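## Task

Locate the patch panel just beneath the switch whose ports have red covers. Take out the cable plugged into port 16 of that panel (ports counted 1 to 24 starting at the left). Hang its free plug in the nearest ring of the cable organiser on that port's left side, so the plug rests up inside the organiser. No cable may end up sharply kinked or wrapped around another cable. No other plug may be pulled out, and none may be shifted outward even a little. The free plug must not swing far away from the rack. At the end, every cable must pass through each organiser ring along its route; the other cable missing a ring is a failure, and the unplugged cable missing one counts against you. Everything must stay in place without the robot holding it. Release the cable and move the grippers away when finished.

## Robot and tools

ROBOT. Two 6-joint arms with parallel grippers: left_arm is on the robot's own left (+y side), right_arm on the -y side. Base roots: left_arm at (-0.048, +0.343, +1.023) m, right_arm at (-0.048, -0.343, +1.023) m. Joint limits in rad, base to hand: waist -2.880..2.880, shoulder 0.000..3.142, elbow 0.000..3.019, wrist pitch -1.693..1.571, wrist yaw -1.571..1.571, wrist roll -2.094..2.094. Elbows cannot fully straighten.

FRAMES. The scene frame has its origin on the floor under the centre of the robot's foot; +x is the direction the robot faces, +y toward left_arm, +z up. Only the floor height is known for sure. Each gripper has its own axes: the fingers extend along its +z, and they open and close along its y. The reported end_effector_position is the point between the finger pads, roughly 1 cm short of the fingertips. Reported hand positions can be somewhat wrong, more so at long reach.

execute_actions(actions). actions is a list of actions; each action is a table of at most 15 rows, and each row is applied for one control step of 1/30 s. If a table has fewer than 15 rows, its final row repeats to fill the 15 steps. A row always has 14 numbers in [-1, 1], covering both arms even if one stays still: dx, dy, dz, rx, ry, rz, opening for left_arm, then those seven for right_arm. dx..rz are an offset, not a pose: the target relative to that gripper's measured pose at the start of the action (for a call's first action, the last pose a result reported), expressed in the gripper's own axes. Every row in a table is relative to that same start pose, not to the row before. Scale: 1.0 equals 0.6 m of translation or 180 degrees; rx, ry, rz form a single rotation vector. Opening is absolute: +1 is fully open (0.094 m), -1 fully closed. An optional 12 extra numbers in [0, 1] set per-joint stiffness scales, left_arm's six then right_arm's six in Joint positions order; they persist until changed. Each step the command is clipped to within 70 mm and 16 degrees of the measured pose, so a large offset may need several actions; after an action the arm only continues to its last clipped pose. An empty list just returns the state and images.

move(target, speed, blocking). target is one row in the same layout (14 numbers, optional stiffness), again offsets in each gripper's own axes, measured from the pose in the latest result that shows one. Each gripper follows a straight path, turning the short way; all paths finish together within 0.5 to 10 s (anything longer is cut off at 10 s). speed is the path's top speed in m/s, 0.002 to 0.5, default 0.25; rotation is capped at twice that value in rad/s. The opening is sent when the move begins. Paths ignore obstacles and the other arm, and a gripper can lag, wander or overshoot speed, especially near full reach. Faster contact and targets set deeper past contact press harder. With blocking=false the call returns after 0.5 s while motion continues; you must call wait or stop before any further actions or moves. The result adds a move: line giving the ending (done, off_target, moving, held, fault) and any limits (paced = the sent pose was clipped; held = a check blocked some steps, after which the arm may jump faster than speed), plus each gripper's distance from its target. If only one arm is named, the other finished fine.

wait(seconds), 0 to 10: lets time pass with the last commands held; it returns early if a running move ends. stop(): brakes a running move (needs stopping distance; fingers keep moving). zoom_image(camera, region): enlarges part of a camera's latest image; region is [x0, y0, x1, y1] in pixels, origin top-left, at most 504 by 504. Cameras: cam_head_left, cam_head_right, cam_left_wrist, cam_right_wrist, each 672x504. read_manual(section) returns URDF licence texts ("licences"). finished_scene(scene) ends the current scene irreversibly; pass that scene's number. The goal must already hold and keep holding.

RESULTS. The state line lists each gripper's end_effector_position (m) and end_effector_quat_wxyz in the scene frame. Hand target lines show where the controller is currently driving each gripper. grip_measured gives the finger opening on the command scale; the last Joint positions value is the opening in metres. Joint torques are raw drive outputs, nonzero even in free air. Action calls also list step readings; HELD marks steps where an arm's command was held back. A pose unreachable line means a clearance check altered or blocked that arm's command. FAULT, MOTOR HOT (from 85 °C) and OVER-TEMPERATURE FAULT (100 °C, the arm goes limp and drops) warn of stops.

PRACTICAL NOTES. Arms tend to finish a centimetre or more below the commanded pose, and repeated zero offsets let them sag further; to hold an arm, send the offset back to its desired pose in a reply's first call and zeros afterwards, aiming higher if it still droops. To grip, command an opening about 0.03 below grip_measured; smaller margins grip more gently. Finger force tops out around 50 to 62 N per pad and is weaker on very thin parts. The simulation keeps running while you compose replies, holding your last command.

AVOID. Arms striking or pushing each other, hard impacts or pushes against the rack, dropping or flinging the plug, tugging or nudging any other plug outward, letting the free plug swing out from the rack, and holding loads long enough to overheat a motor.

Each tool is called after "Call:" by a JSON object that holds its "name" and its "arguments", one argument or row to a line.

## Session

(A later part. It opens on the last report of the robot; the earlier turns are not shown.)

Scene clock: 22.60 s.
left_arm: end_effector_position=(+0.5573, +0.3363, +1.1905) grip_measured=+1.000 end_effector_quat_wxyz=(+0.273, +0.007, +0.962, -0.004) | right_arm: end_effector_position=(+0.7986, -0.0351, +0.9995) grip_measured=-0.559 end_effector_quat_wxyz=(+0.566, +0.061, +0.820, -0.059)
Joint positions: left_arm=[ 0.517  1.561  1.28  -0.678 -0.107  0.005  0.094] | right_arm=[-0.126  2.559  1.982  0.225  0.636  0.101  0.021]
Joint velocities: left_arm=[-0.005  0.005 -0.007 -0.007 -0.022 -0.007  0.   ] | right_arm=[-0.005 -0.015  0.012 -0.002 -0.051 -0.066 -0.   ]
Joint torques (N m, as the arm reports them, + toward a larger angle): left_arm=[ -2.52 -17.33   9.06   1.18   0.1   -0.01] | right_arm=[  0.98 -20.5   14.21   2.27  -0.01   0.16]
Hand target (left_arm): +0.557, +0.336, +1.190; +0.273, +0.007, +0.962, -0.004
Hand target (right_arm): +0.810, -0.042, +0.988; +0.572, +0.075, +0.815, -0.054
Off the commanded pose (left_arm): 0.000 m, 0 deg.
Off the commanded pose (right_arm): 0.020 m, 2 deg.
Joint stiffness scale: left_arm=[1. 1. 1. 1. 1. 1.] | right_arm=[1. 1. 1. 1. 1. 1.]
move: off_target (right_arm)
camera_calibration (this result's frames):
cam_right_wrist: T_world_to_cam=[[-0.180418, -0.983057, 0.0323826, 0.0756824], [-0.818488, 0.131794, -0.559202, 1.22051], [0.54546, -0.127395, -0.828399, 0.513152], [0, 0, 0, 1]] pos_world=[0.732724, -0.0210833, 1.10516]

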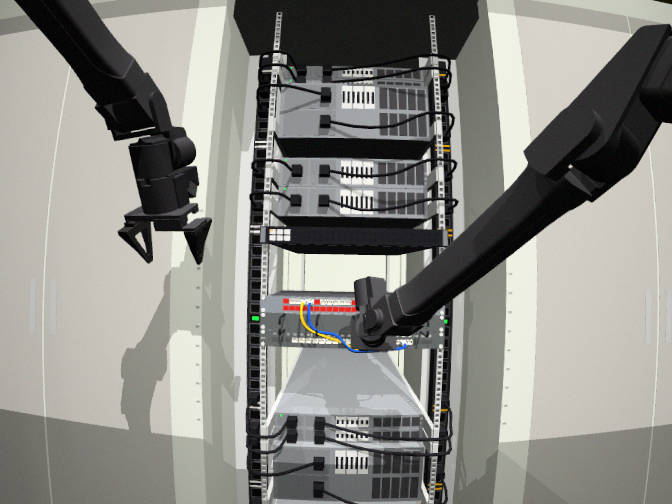

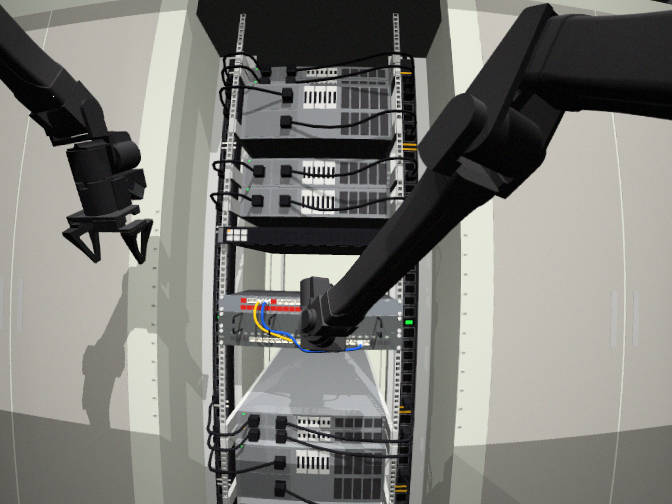

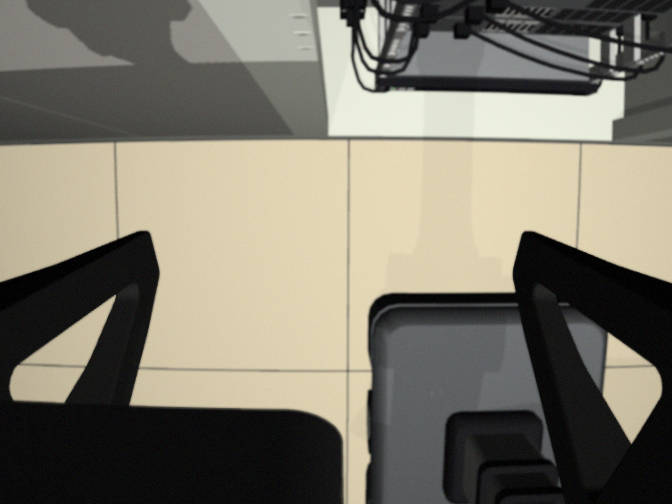

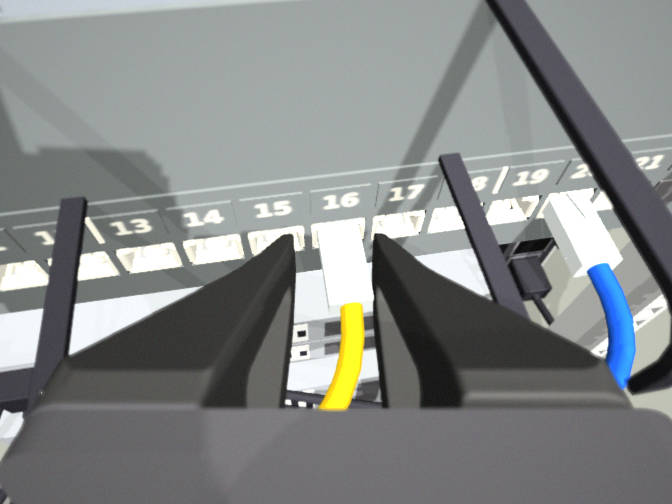

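Call:
{"name": "move", "arguments": {
  "target": [0,0,0,0,0,0,1,0.027,-0.015,0.035,0.01,-0.005,0,-0.56],
  "speed": 0.03
}}

Scene clock: 24.10 s.
left_arm: end_effector_position=(+0.5573, +0.3363, +1.1905) grip_measured=+1.000 end_effector_quat_wxyz=(+0.273, +0.007, +0.962, -0.004) | right_arm: end_effector_position=(+0.7995, -0.0364, +0.9987) grip_measured=-0.559 end_effector_quat_wxyz=(+0.572, +0.067, +0.815, -0.061)
Joint positions: left_arm=[ 0.517  1.561  1.28  -0.678 -0.107  0.005  0.094] | right_arm=[-0.126  2.567  1.986  0.244  0.647  0.101  0.021]
Joint velocities: left_arm=[ 0.005 -0.005 -0.007 -0.002  0.022 -0.022  0.   ] | right_arm=[-0.005 -0.005 -0.012  0.002  0.066 -0.022 -0.001]
Joint torques (N m, as the arm reports them, + toward a larger angle): left_arm=[ -2.25 -17.26   9.13   1.15   0.1   -0.02] | right_arm=[  0.78 -20.56  13.79   2.18   0.42  -0.13]
Hand target (left_arm): +0.557, +0.336, +1.190; +0.273, +0.007, +0.962, -0.004
Hand target (right_arm): +0.808, -0.047, +0.978; +0.571, +0.069, +0.815, -0.072
Off the commanded pose (left_arm): 0.000 m, 0 deg.
Off the commanded pose (right_arm): 0.026 m, 1 deg.
Joint stiffness scale: left_arm=[1. 1. 1. 1. 1. 1.] | right_arm=[1. 1. 1. 1. 1. 1.]
move: off_target (right_arm)
camera_calibration (this result's frames):
cam_right_wrist: T_world_to_cam=[[-0.193092, -0.980815, 0.0267771, 0.0904679], [-0.808654, 0.143624, -0.570482, 1.22479], [0.555692, -0.131809, -0.820873, 0.496008], [0, 0, 0, 1]] pos_world=[0.732277, -0.0217999, 1.10346]

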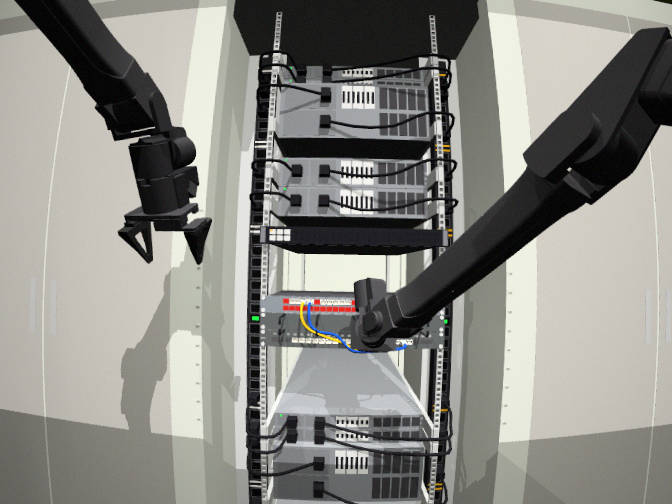

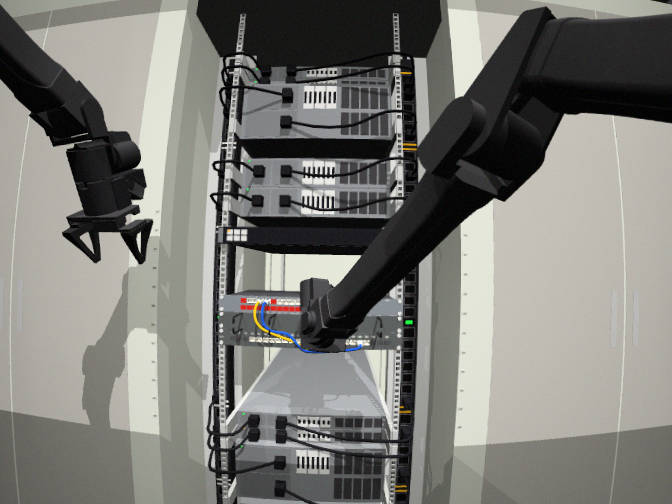

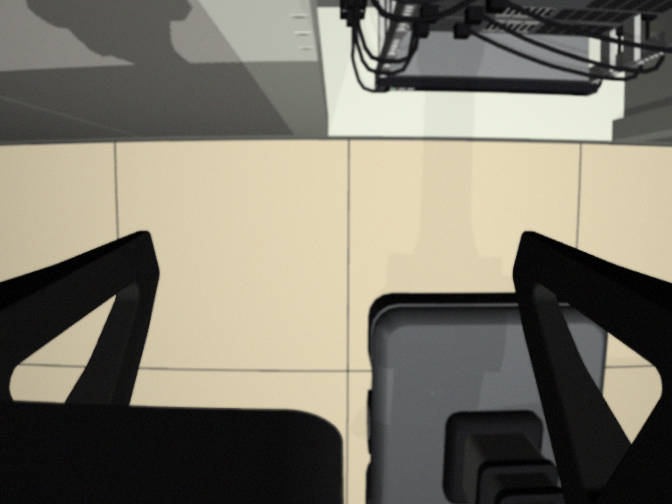

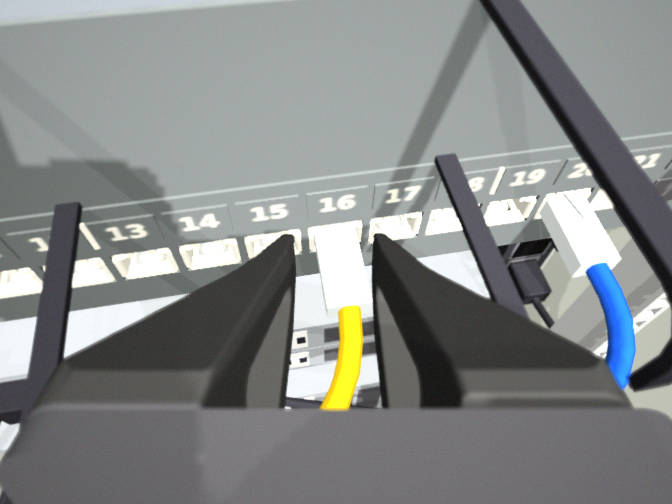

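Call:
{"name": "move", "arguments": {
  "target": [0,0,0,0,0,0,1,0.022,-0.008,0.012,0,0.05,0,-0.6],
  "speed": 0.03
}}

Scene clock: 27.33 s.
left_arm: end_effector_position=(+0.5573, +0.3363, +1.1905) grip_measured=+1.000 end_effector_quat_wxyz=(+0.273, +0.007, +0.962, -0.004) | right_arm: end_effector_position=(+0.7933, -0.0351, +0.9931) grip_measured=-0.598 end_effector_quat_wxyz=(+0.512, +0.063, +0.855, -0.056)
Joint positions: left_arm=[ 0.517  1.561  1.28  -0.678 -0.107  0.005  0.094] | right_arm=[-0.127  2.539  2.017  0.015  0.617  0.188  0.019]
Joint velocities: left_arm=[-0.005 -0.044  0.002  0.007  0.022 -0.066  0.   ] | right_arm=[-0.005 -0.015  0.017  0.007  0.007 -0.022 -0.001]
Joint torques (N m, as the arm reports them, + toward a larger angle): left_arm=[ -2.44 -17.34   9.1    1.19   0.11  -0.01] | right_arm=[  1.22 -22.    12.9    0.76  -0.13   0.2 ]
Hand target (left_arm): +0.557, +0.336, +1.190; +0.273, +0.007, +0.962, -0.004
Hand target (right_arm): +0.800, -0.042, +0.984; +0.507, +0.070, +0.857, -0.055
Off the commanded pose (left_arm): 0.000 m, 0 deg.
Off the commanded pose (right_arm): 0.014 m, 1 deg.
Joint stiffness scale: left_arm=[1. 1. 1. 1. 1. 1.] | right_arm=[1. 1. 1. 1. 1. 1.]
move: off_target (right_arm)
camera_calibration (this result's frames):
cam_right_wrist: T_world_to_cam=[[-0.1785, -0.983206, 0.0379915, 0.067891], [-0.882249, 0.142837, -0.448592, 1.15376], [0.435632, -0.113591, -0.892929, 0.662391], [0, 0, 0, 1]] pos_world=[0.741464, -0.0228071, 1.10646]

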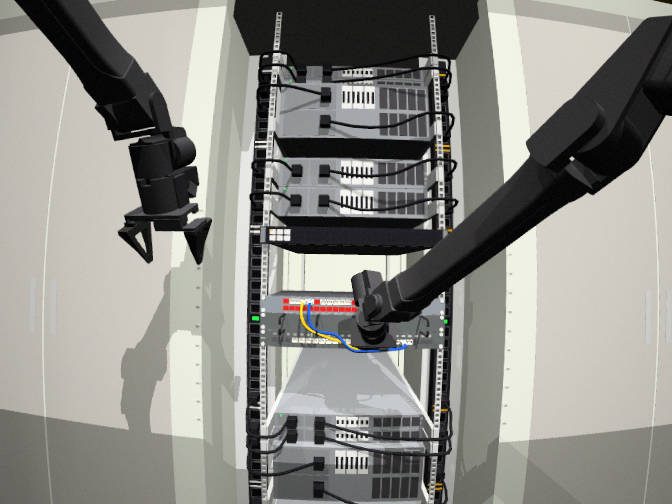

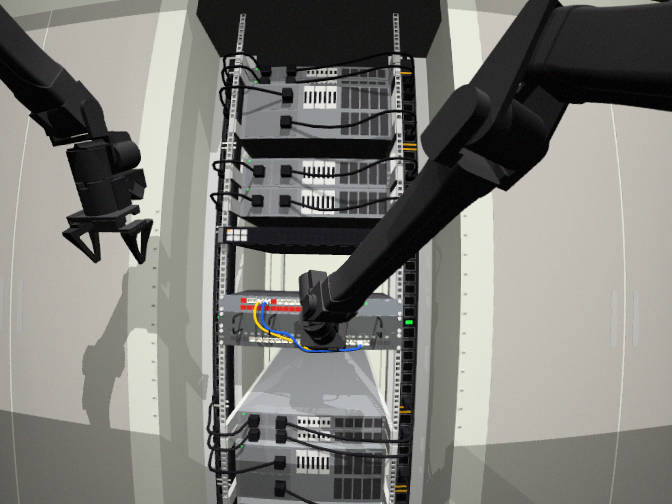

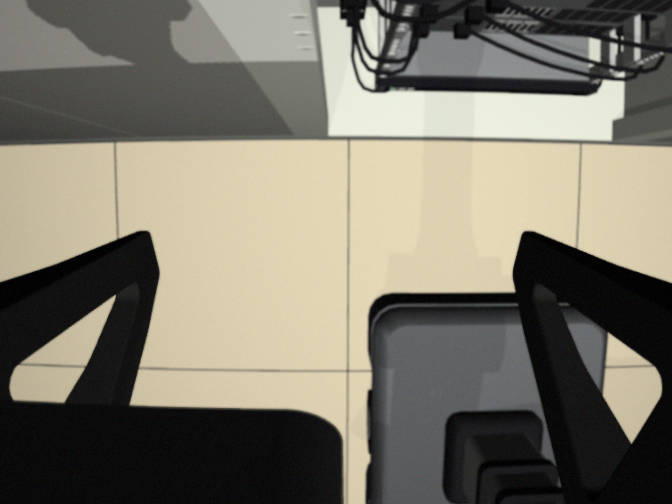

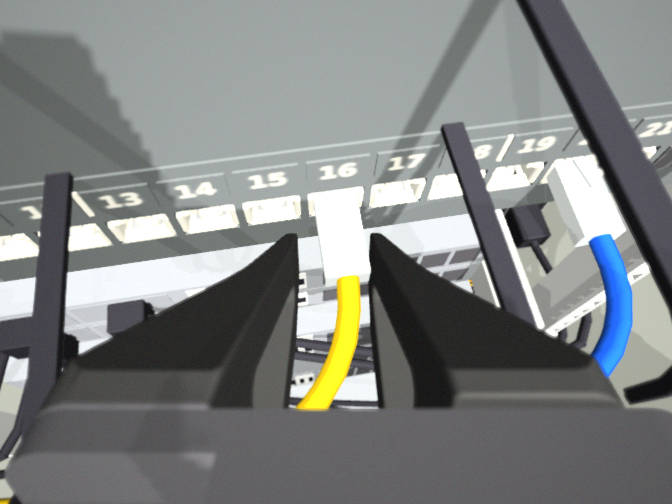

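Call:
{"name": "move", "arguments": {
  "target": [0,0,0,0,0,0,1,0.008,-0.014,0.04,0,0,0,-0.66],
  "speed": 0.03
}}

Call:
{"name": "move", "arguments": {
  "target": [0,0,0,0,0,0,1,0.005,-0.012,0.02,0,0,0,-0.8],
  "speed": 0.03
}}

Scene clock: 28.90 s.
left_arm: end_effector_position=(+0.5573, +0.3363, +1.1905) grip_measured=+1.000 end_effector_quat_wxyz=(+0.273, +0.007, +0.962, -0.004) | right_arm: end_effector_position=(+0.7940, -0.0359, +0.9945) grip_measured=-0.658 end_effector_quat_wxyz=(+0.513, +0.063, +0.854, -0.056)
Joint positions: left_arm=[ 0.517  1.561  1.28  -0.678 -0.107  0.005  0.094] | right_arm=[-0.129  2.538  2.017  0.014  0.616  0.188  0.016]
Joint velocities: left_arm=[-0.005 -0.015 -0.007 -0.012  0.037 -0.007  0.   ] | right_arm=[-0.005  0.005 -0.002 -0.007  0.022 -0.007  0.   ]
Joint torques (N m, as the arm reports them, + toward a larger angle): left_arm=[ -2.37 -17.32   9.06   1.19   0.11  -0.02] | right_arm=[  0.21 -20.57  14.44   1.85  -0.68  -0.1 ]
Hand target (left_arm): +0.557, +0.336, +1.190; +0.273, +0.007, +0.962, -0.004
Hand target (right_arm): +0.808, -0.047, +0.978; +0.512, +0.063, +0.855, -0.056
Off the commanded pose (left_arm): 0.000 m, 0 deg.
Off the commanded pose (right_arm): 0.026 m, 0 deg.
Joint stiffness scale: left_arm=[1. 1. 1. 1. 1. 1.] | right_arm=[1. 1. 1. 1. 1. 1.]
move: off_target (right_arm)
camera_calibration (this result's frames):
cam_right_wrist: T_world_to_cam=[[-0.1785, -0.983232, 0.0373276, 0.0678108], [-0.881816, 0.143028, -0.449382, 1.15554], [0.436508, -0.113131, -0.892559, 0.662237], [0, 0, 0, 1]] pos_world=[0.742009, -0.023682, 1.10783]

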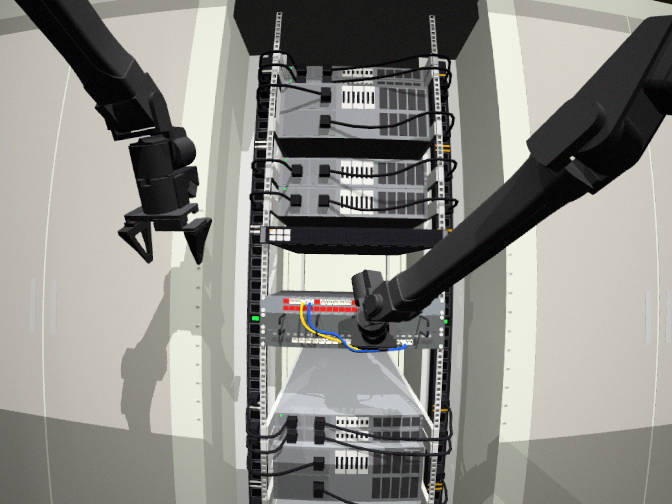

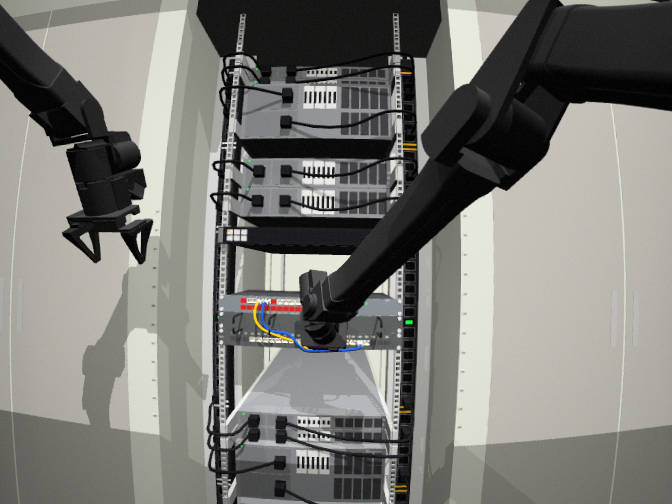

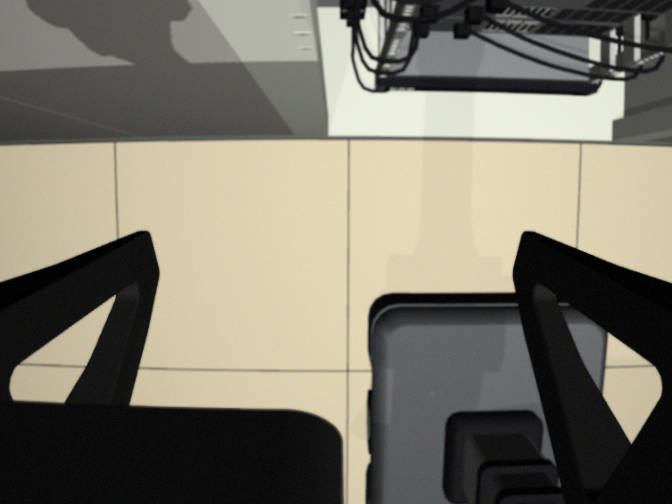

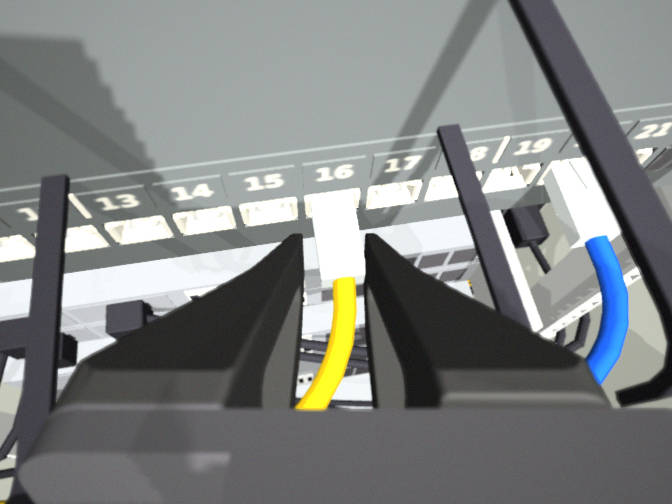

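Scene clock: 29.60 s.
left_arm: end_effector_position=(+0.5573, +0.3363, +1.1905) grip_measured=+1.000 end_effector_quat_wxyz=(+0.273, +0.007, +0.962, -0.004) | right_arm: end_effector_position=(+0.7939, -0.0377, +0.9957) grip_measured=-0.785 end_effector_quat_wxyz=(+0.513, +0.065, +0.854, -0.060)
Joint positions: left_arm=[ 0.517  1.561  1.28  -0.678 -0.107  0.005  0.094] | right_arm=[-0.129  2.535  2.015  0.014  0.623  0.186  0.01 ]
Joint velocities: left_arm=[-0.005 -0.005 -0.002 -0.017 -0.081  0.007  0.   ] | right_arm=[-0.015 -0.015 -0.002 -0.007  0.066  0.037  0.001]
Joint torques (N m, as the arm reports them, + toward a larger angle): left_arm=[ -2.41 -17.42   9.06   1.19   0.1   -0.02] | right_arm=[  0.9  -22.2   11.77   2.01  -0.67  -0.05]
Hand target (left_arm): +0.557, +0.336, +1.190; +0.273, +0.007, +0.962, -0.004
Hand target (right_arm): +0.801, -0.045, +0.987; +0.513, +0.064, +0.854, -0.056
Off the commanded pose (left_arm): 0.000 m, 0 deg.
Off the commanded pose (right_arm): 0.014 m, 0 deg.
Joint stiffness scale: left_arm=[1. 1. 1. 1. 1. 1.] | right_arm=[1. 1. 1. 1. 1. 1.]
move: off_target (right_arm)
camera_calibration (this result's frames):
cam_right_wrist: T_world_to_cam=[[-0.184572, -0.981945, 0.0414452, 0.066795], [-0.880438, 0.146458, -0.450976, 1.15682], [0.436763, -0.119727, -0.891574, 0.661747], [0, 0, 0, 1]] pos_world=[0.741815, -0.0246078, 1.10893]

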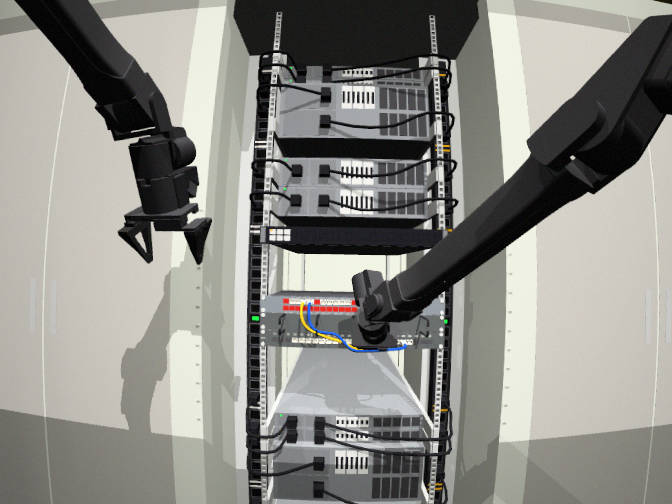

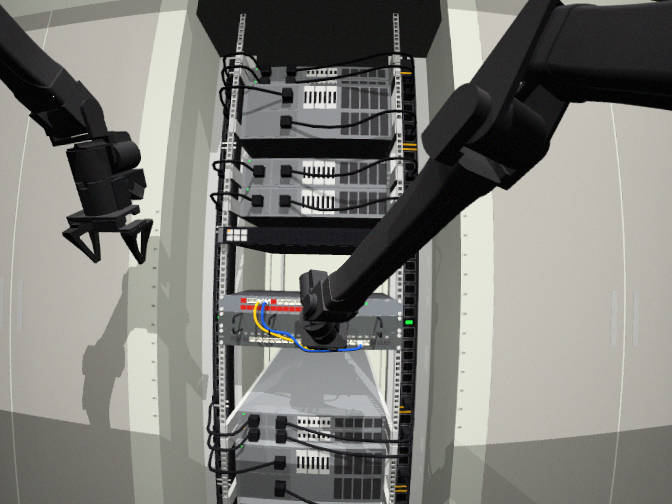

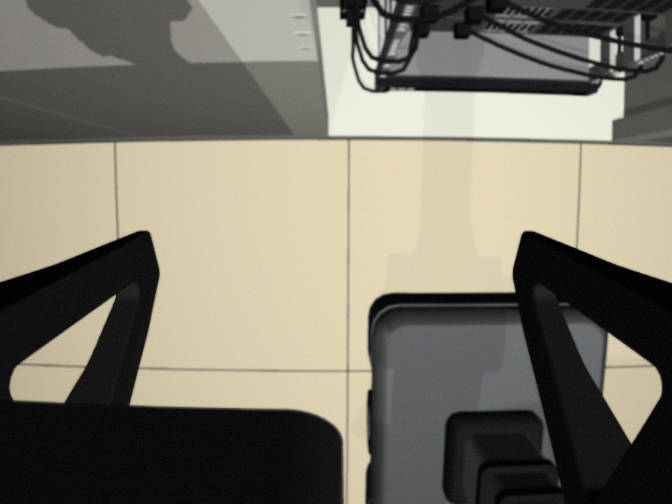

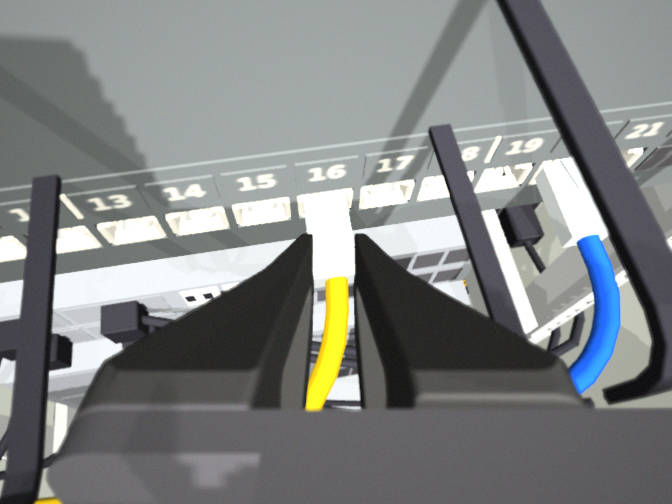

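Call:
{"name": "move", "arguments": {
  "target": [0,0,0,0,0,0,1,0,-0.01,0,0,0,0,-0.83]
}}

Call:
{"name": "move", "arguments": {
  "target": [0,0,0,0,0,0,1,0.03,-0.02,-0.047,0,0,0,-0.83],
  "speed": 0.02
}}

Scene clock: 30.67 s.
left_arm: end_effector_position=(+0.5573, +0.3363, +1.1905) grip_measured=+1.000 end_effector_quat_wxyz=(+0.273, +0.007, +0.962, -0.004) | right_arm: end_effector_position=(+0.7932, -0.0376, +0.9951) grip_measured=-0.798 end_effector_quat_wxyz=(+0.512, +0.064, +0.854, -0.059)
Joint positions: left_arm=[ 0.517  1.561  1.28  -0.678 -0.107  0.005  0.094] | right_arm=[-0.129  2.534  2.012  0.014  0.621  0.186  0.009]
Joint velocities: left_arm=[-0.015 -0.024 -0.007 -0.002 -0.007  0.007  0.   ] | right_arm=[-0.024  0.005 -0.002 -0.017  0.022 -0.022  0.   ]
Joint torques (N m, as the arm reports them, + toward a larger angle): left_arm=[ -2.46 -17.53   9.1    1.15   0.1   -0.02] | right_arm=[  1.76 -24.08   8.7    2.18   0.11  -0.01]
Hand target (left_arm): +0.557, +0.336, +1.190; +0.273, +0.007, +0.962, -0.004
Hand target (right_arm): +0.793, -0.043, +0.996; +0.513, +0.065, +0.854, -0.060
Off the commanded pose (left_arm): 0.000 m, 0 deg.
Off the commanded pose (right_arm): 0.006 m, 0 deg.
Joint stiffness scale: left_arm=[1. 1. 1. 1. 1. 1.] | right_arm=[1. 1. 1. 1. 1. 1.]
move: done
camera_calibration (this result's frames):
cam_right_wrist: T_world_to_cam=[[-0.182669, -0.982289, 0.0417115, 0.064953], [-0.881589, 0.144866, -0.449238, 1.15506], [0.43524, -0.118834, -0.892438, 0.66358], [0, 0, 0, 1]] pos_world=[0.741335, -0.0246702, 1.10839]

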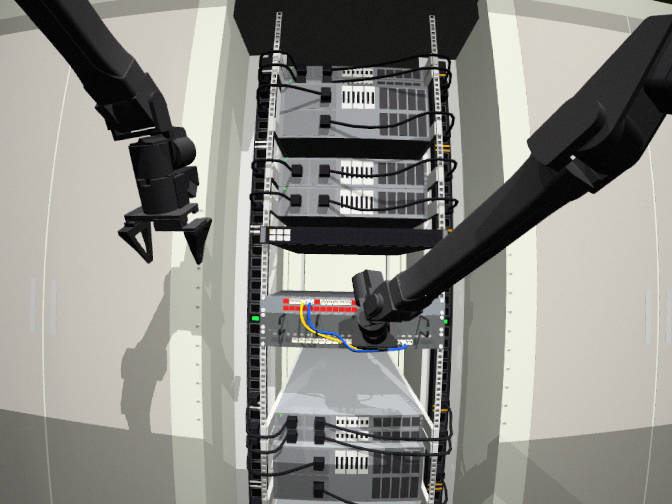

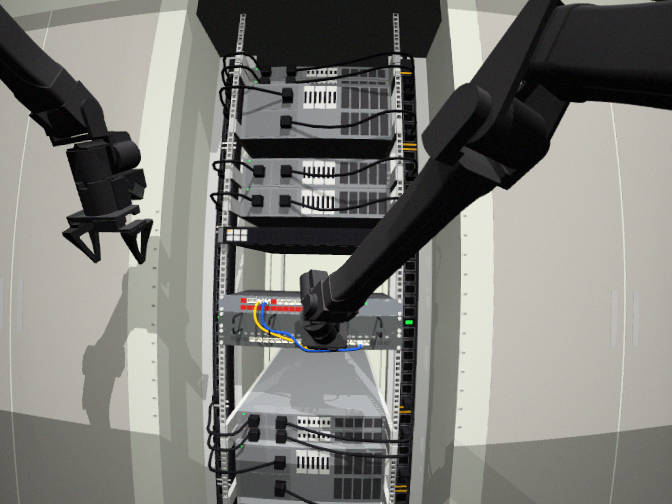

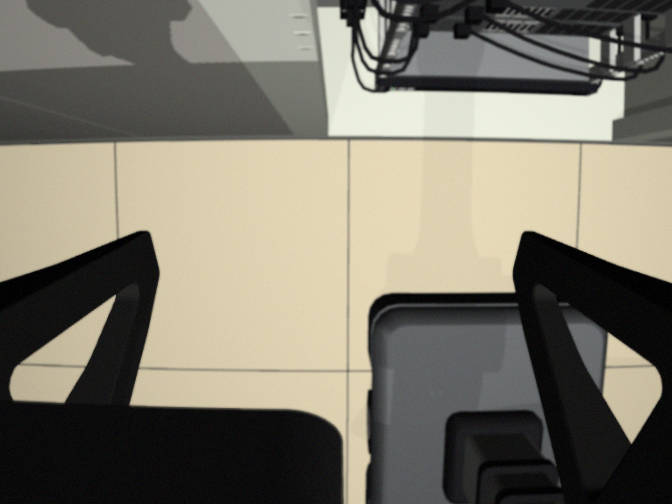

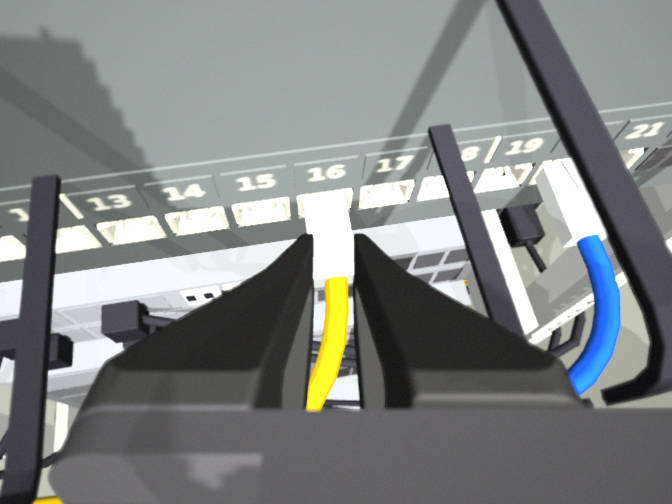

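Scene clock: 32.90 s.
left_arm: end_effector_position=(+0.5573, +0.3363, +1.1905) grip_measured=+1.000 end_effector_quat_wxyz=(+0.273, +0.007, +0.962, -0.004) | right_arm: end_effector_position=(+0.7631, -0.0427, +1.0019) grip_measured=-0.828 end_effector_quat_wxyz=(+0.521, +0.065, +0.850, -0.055)
Joint positions: left_arm=[ 0.517  1.561  1.28  -0.678 -0.107  0.005  0.094] | right_arm=[-0.117  2.451  1.844  0.118  0.629  0.186  0.008]
Joint velocities: left_arm=[-0.005  0.005 -0.002 -0.002 -0.051 -0.007  0.   ] | right_arm=[-0.015  0.015 -0.017 -0.012  0.051  0.007 -0.001]
Joint torques (N m, as the arm reports them, + toward a larger angle): left_arm=[ -2.32 -17.37   9.13   1.14   0.1   -0.03] | right_arm=[  1.68 -22.16   8.84   1.34   0.41   0.1 ]
Hand target (left_arm): +0.557, +0.336, +1.190; +0.273, +0.007, +0.962, -0.004
Hand target (right_arm): +0.758, -0.044, +0.993; +0.513, +0.064, +0.854, -0.059
Off the commanded pose (left_arm): 0.000 m, 0 deg.
Off the commanded pose (right_arm): 0.010 m, 1 deg.
Joint stiffness scale: left_arm=[1. 1. 1. 1. 1. 1.] | right_arm=[1. 1. 1. 1. 1. 1.]
move: done
camera_calibration (this result's frames):
cam_right_wrist: T_world_to_cam=[[-0.180085, -0.983113, 0.0325431, 0.061326], [-0.873186, 0.144541, -0.465462, 1.14219], [0.452898, -0.112239, -0.884469, 0.661022], [0, 0, 0, 1]] pos_world=[0.70901, -0.0306097, 1.1143]

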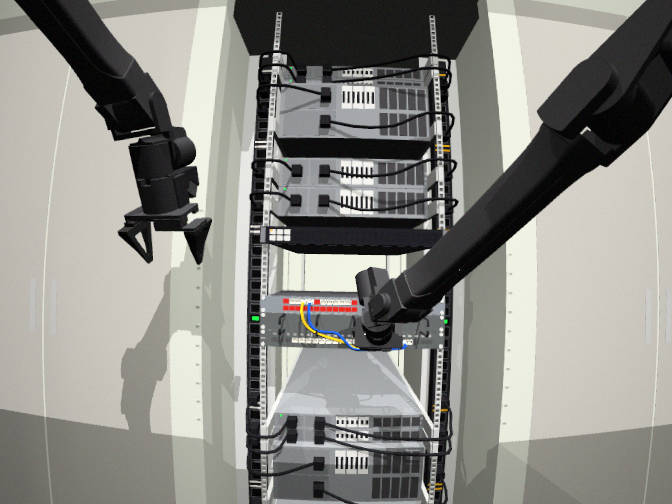

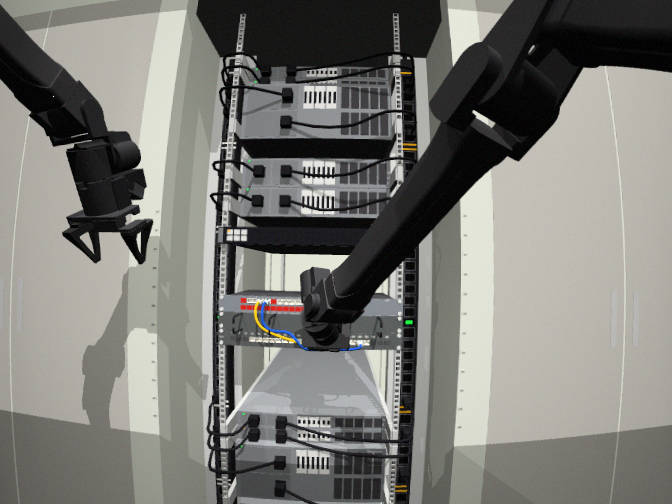

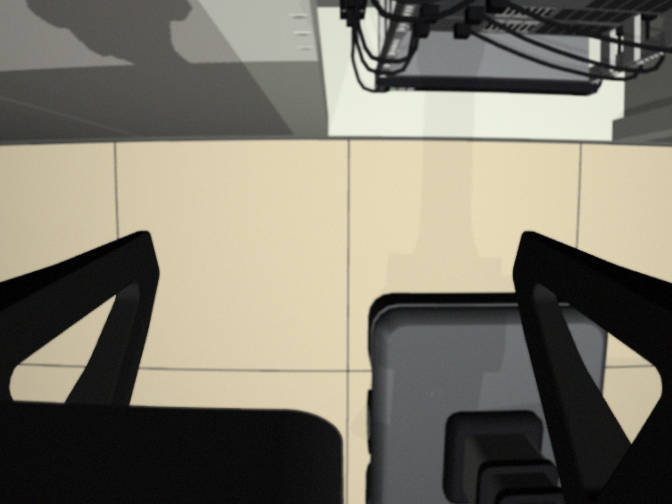

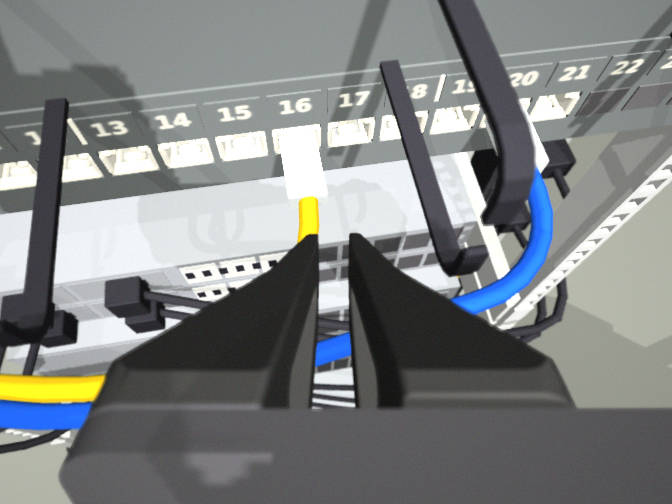

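Call:
{"name": "move", "arguments": {
  "target": [0,0,0,0,0,0,1,-0.02,0,-0.06,0.02,-0.07,0,-0.5],
  "speed": 0.15
}}

Call:
{"name": "move", "arguments": {
  "target": [0,0,0,0,0,0,1,-0.01,0,0.02,0,0,0.51,-0.55],
  "speed": 0.4
}}

Scene clock: 35.57 s.
left_arm: end_effector_position=(+0.5573, +0.3363, +1.1905) grip_measured=+1.000 end_effector_quat_wxyz=(+0.273, +0.007, +0.962, -0.004) | right_arm: end_effector_position=(+0.7413, -0.0478, +1.0214) grip_measured=-0.502 end_effector_quat_wxyz=(+0.602, +0.084, +0.789, -0.091)
Joint positions: left_arm=[ 0.517  1.561  1.28  -0.678 -0.107  0.005  0.094] | right_arm=[-0.087  2.442  1.716  0.479  0.757  0.052  0.023]
Joint velocities: left_arm=[-0.015  0.005 -0.007  0.002 -0.007  0.007  0.   ] | right_arm=[-0.005 -0.015 -0.002 -0.002  0.037 -0.037  0.   ]
Joint torques (N m, as the arm reports them, + toward a larger angle): left_arm=[ -2.18 -17.33   9.14   1.15   0.1   -0.02] | right_arm=[  3.38 -22.54   8.3    2.39   0.31  -0.12]
Hand target (left_arm): +0.557, +0.336, +1.190; +0.273, +0.007, +0.962, -0.004
Hand target (right_arm): +0.737, -0.038, +1.029; +0.607, +0.077, +0.786, -0.089
Off the commanded pose (left_arm): 0.000 m, 0 deg.
Off the commanded pose (right_arm): 0.013 m, 1 deg.
Joint stiffness scale: left_arm=[1. 1. 1. 1. 1. 1.] | right_arm=[1. 1. 1. 1. 1. 1.]
move: off_target (right_arm)
camera_calibration (this result's frames):
cam_right_wrist: T_world_to_cam=[[-0.255498, -0.965746, 0.0453286, 0.0954897], [-0.752701, 0.169272, -0.636229, 1.21922], [0.606763, -0.196674, -0.770167, 0.452669], [0, 0, 0, 1]] pos_world=[0.667444, -0.0251333, 1.12001]

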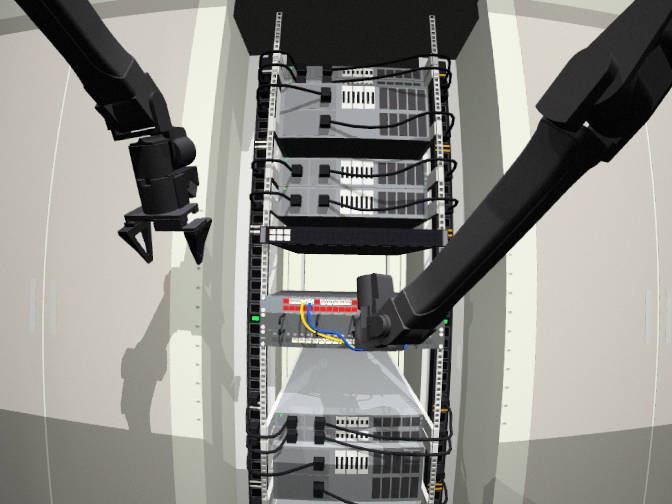

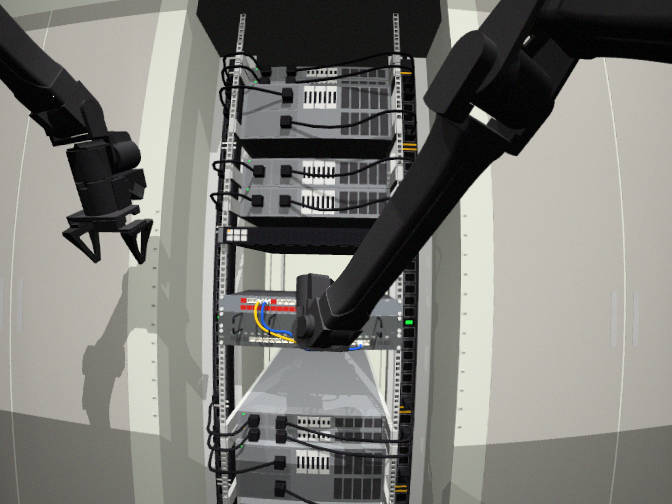

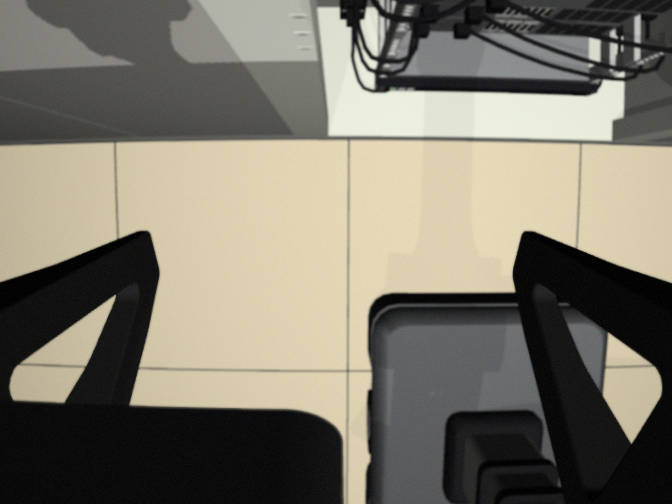

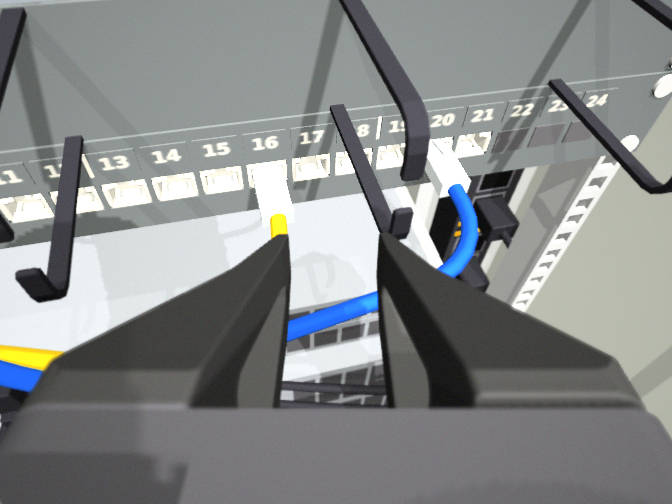

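Scene clock: 38.23 s.
left_arm: end_effector_position=(+0.5573, +0.3363, +1.1905) grip_measured=+1.000 end_effector_quat_wxyz=(+0.273, +0.007, +0.962, -0.004) | right_arm: end_effector_position=(+0.7410, -0.0464, +1.0190) grip_measured=-0.548 end_effector_quat_wxyz=(+0.485, +0.618, +0.502, +0.361)
Joint positions: left_arm=[ 0.517  1.561  1.28  -0.678 -0.107  0.005  0.094] | right_arm=[-0.087  2.442  1.716  0.467  0.749  1.631  0.021]
Joint velocities: left_arm=[-0.024 -0.015  0.007 -0.002  0.007 -0.007  0.   ] | right_arm=[ 0.005 -0.005 -0.007 -0.007  0.007 -0.022 -0.001]
Joint torques (N m, as the arm reports them, + toward a larger angle): left_arm=[ -2.37 -17.34   9.14   1.19   0.09  -0.01] | right_arm=[  1.03 -20.91  12.26   1.23   0.08   0.06]
Hand target (left_arm): +0.557, +0.336, +1.190; +0.273, +0.007, +0.962, -0.004
Hand target (right_arm): +0.753, -0.051, +1.024; +0.484, +0.625, +0.489, +0.369
Off the commanded pose (left_arm): 0.000 m, 0 deg.
Off the commanded pose (right_arm): 0.015 m, 2 deg.
Joint stiffness scale: left_arm=[1. 1. 1. 1. 1. 1.] | right_arm=[1. 1. 1. 1. 1. 1.]
move: off_target (right_arm)
camera_calibration (this result's frames):
cam_right_wrist: T_world_to_cam=[[-0.284127, 0.0293191, -0.958338, 1.18693], [-0.347793, 0.928302, 0.131513, 0.170086], [0.893483, 0.37067, -0.253559, -0.261256], [0, 0, 0, 1]] pos_world=[0.629821, -0.0958508, 1.04886]

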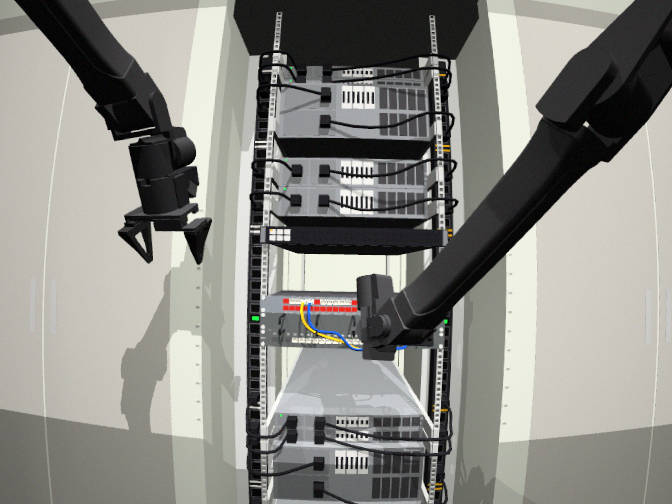

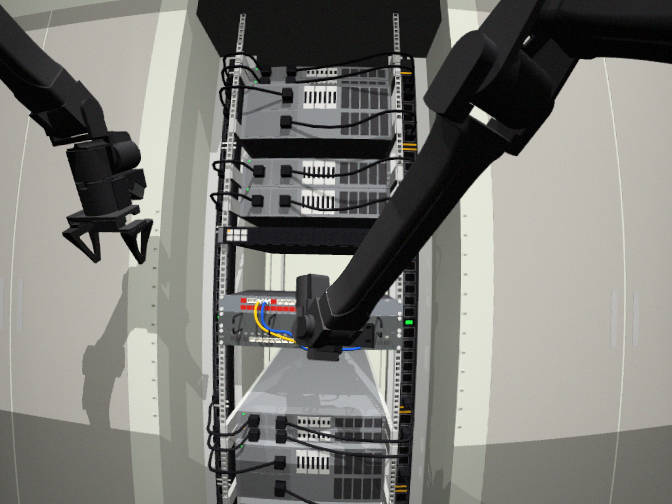

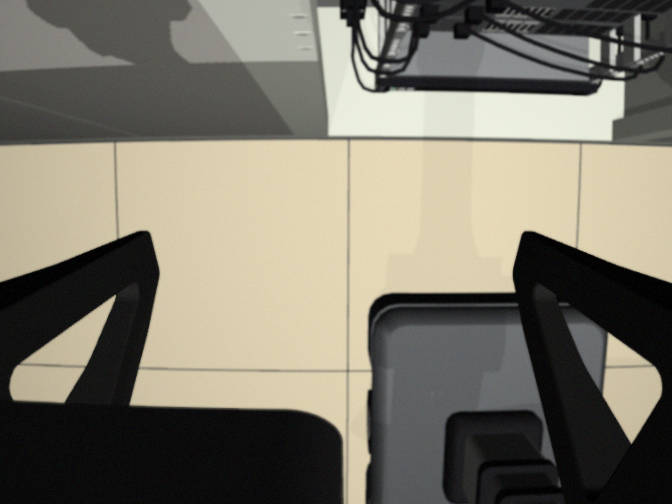

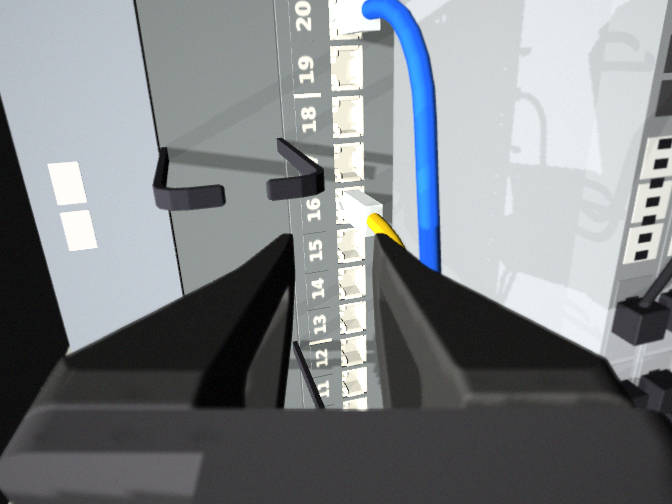

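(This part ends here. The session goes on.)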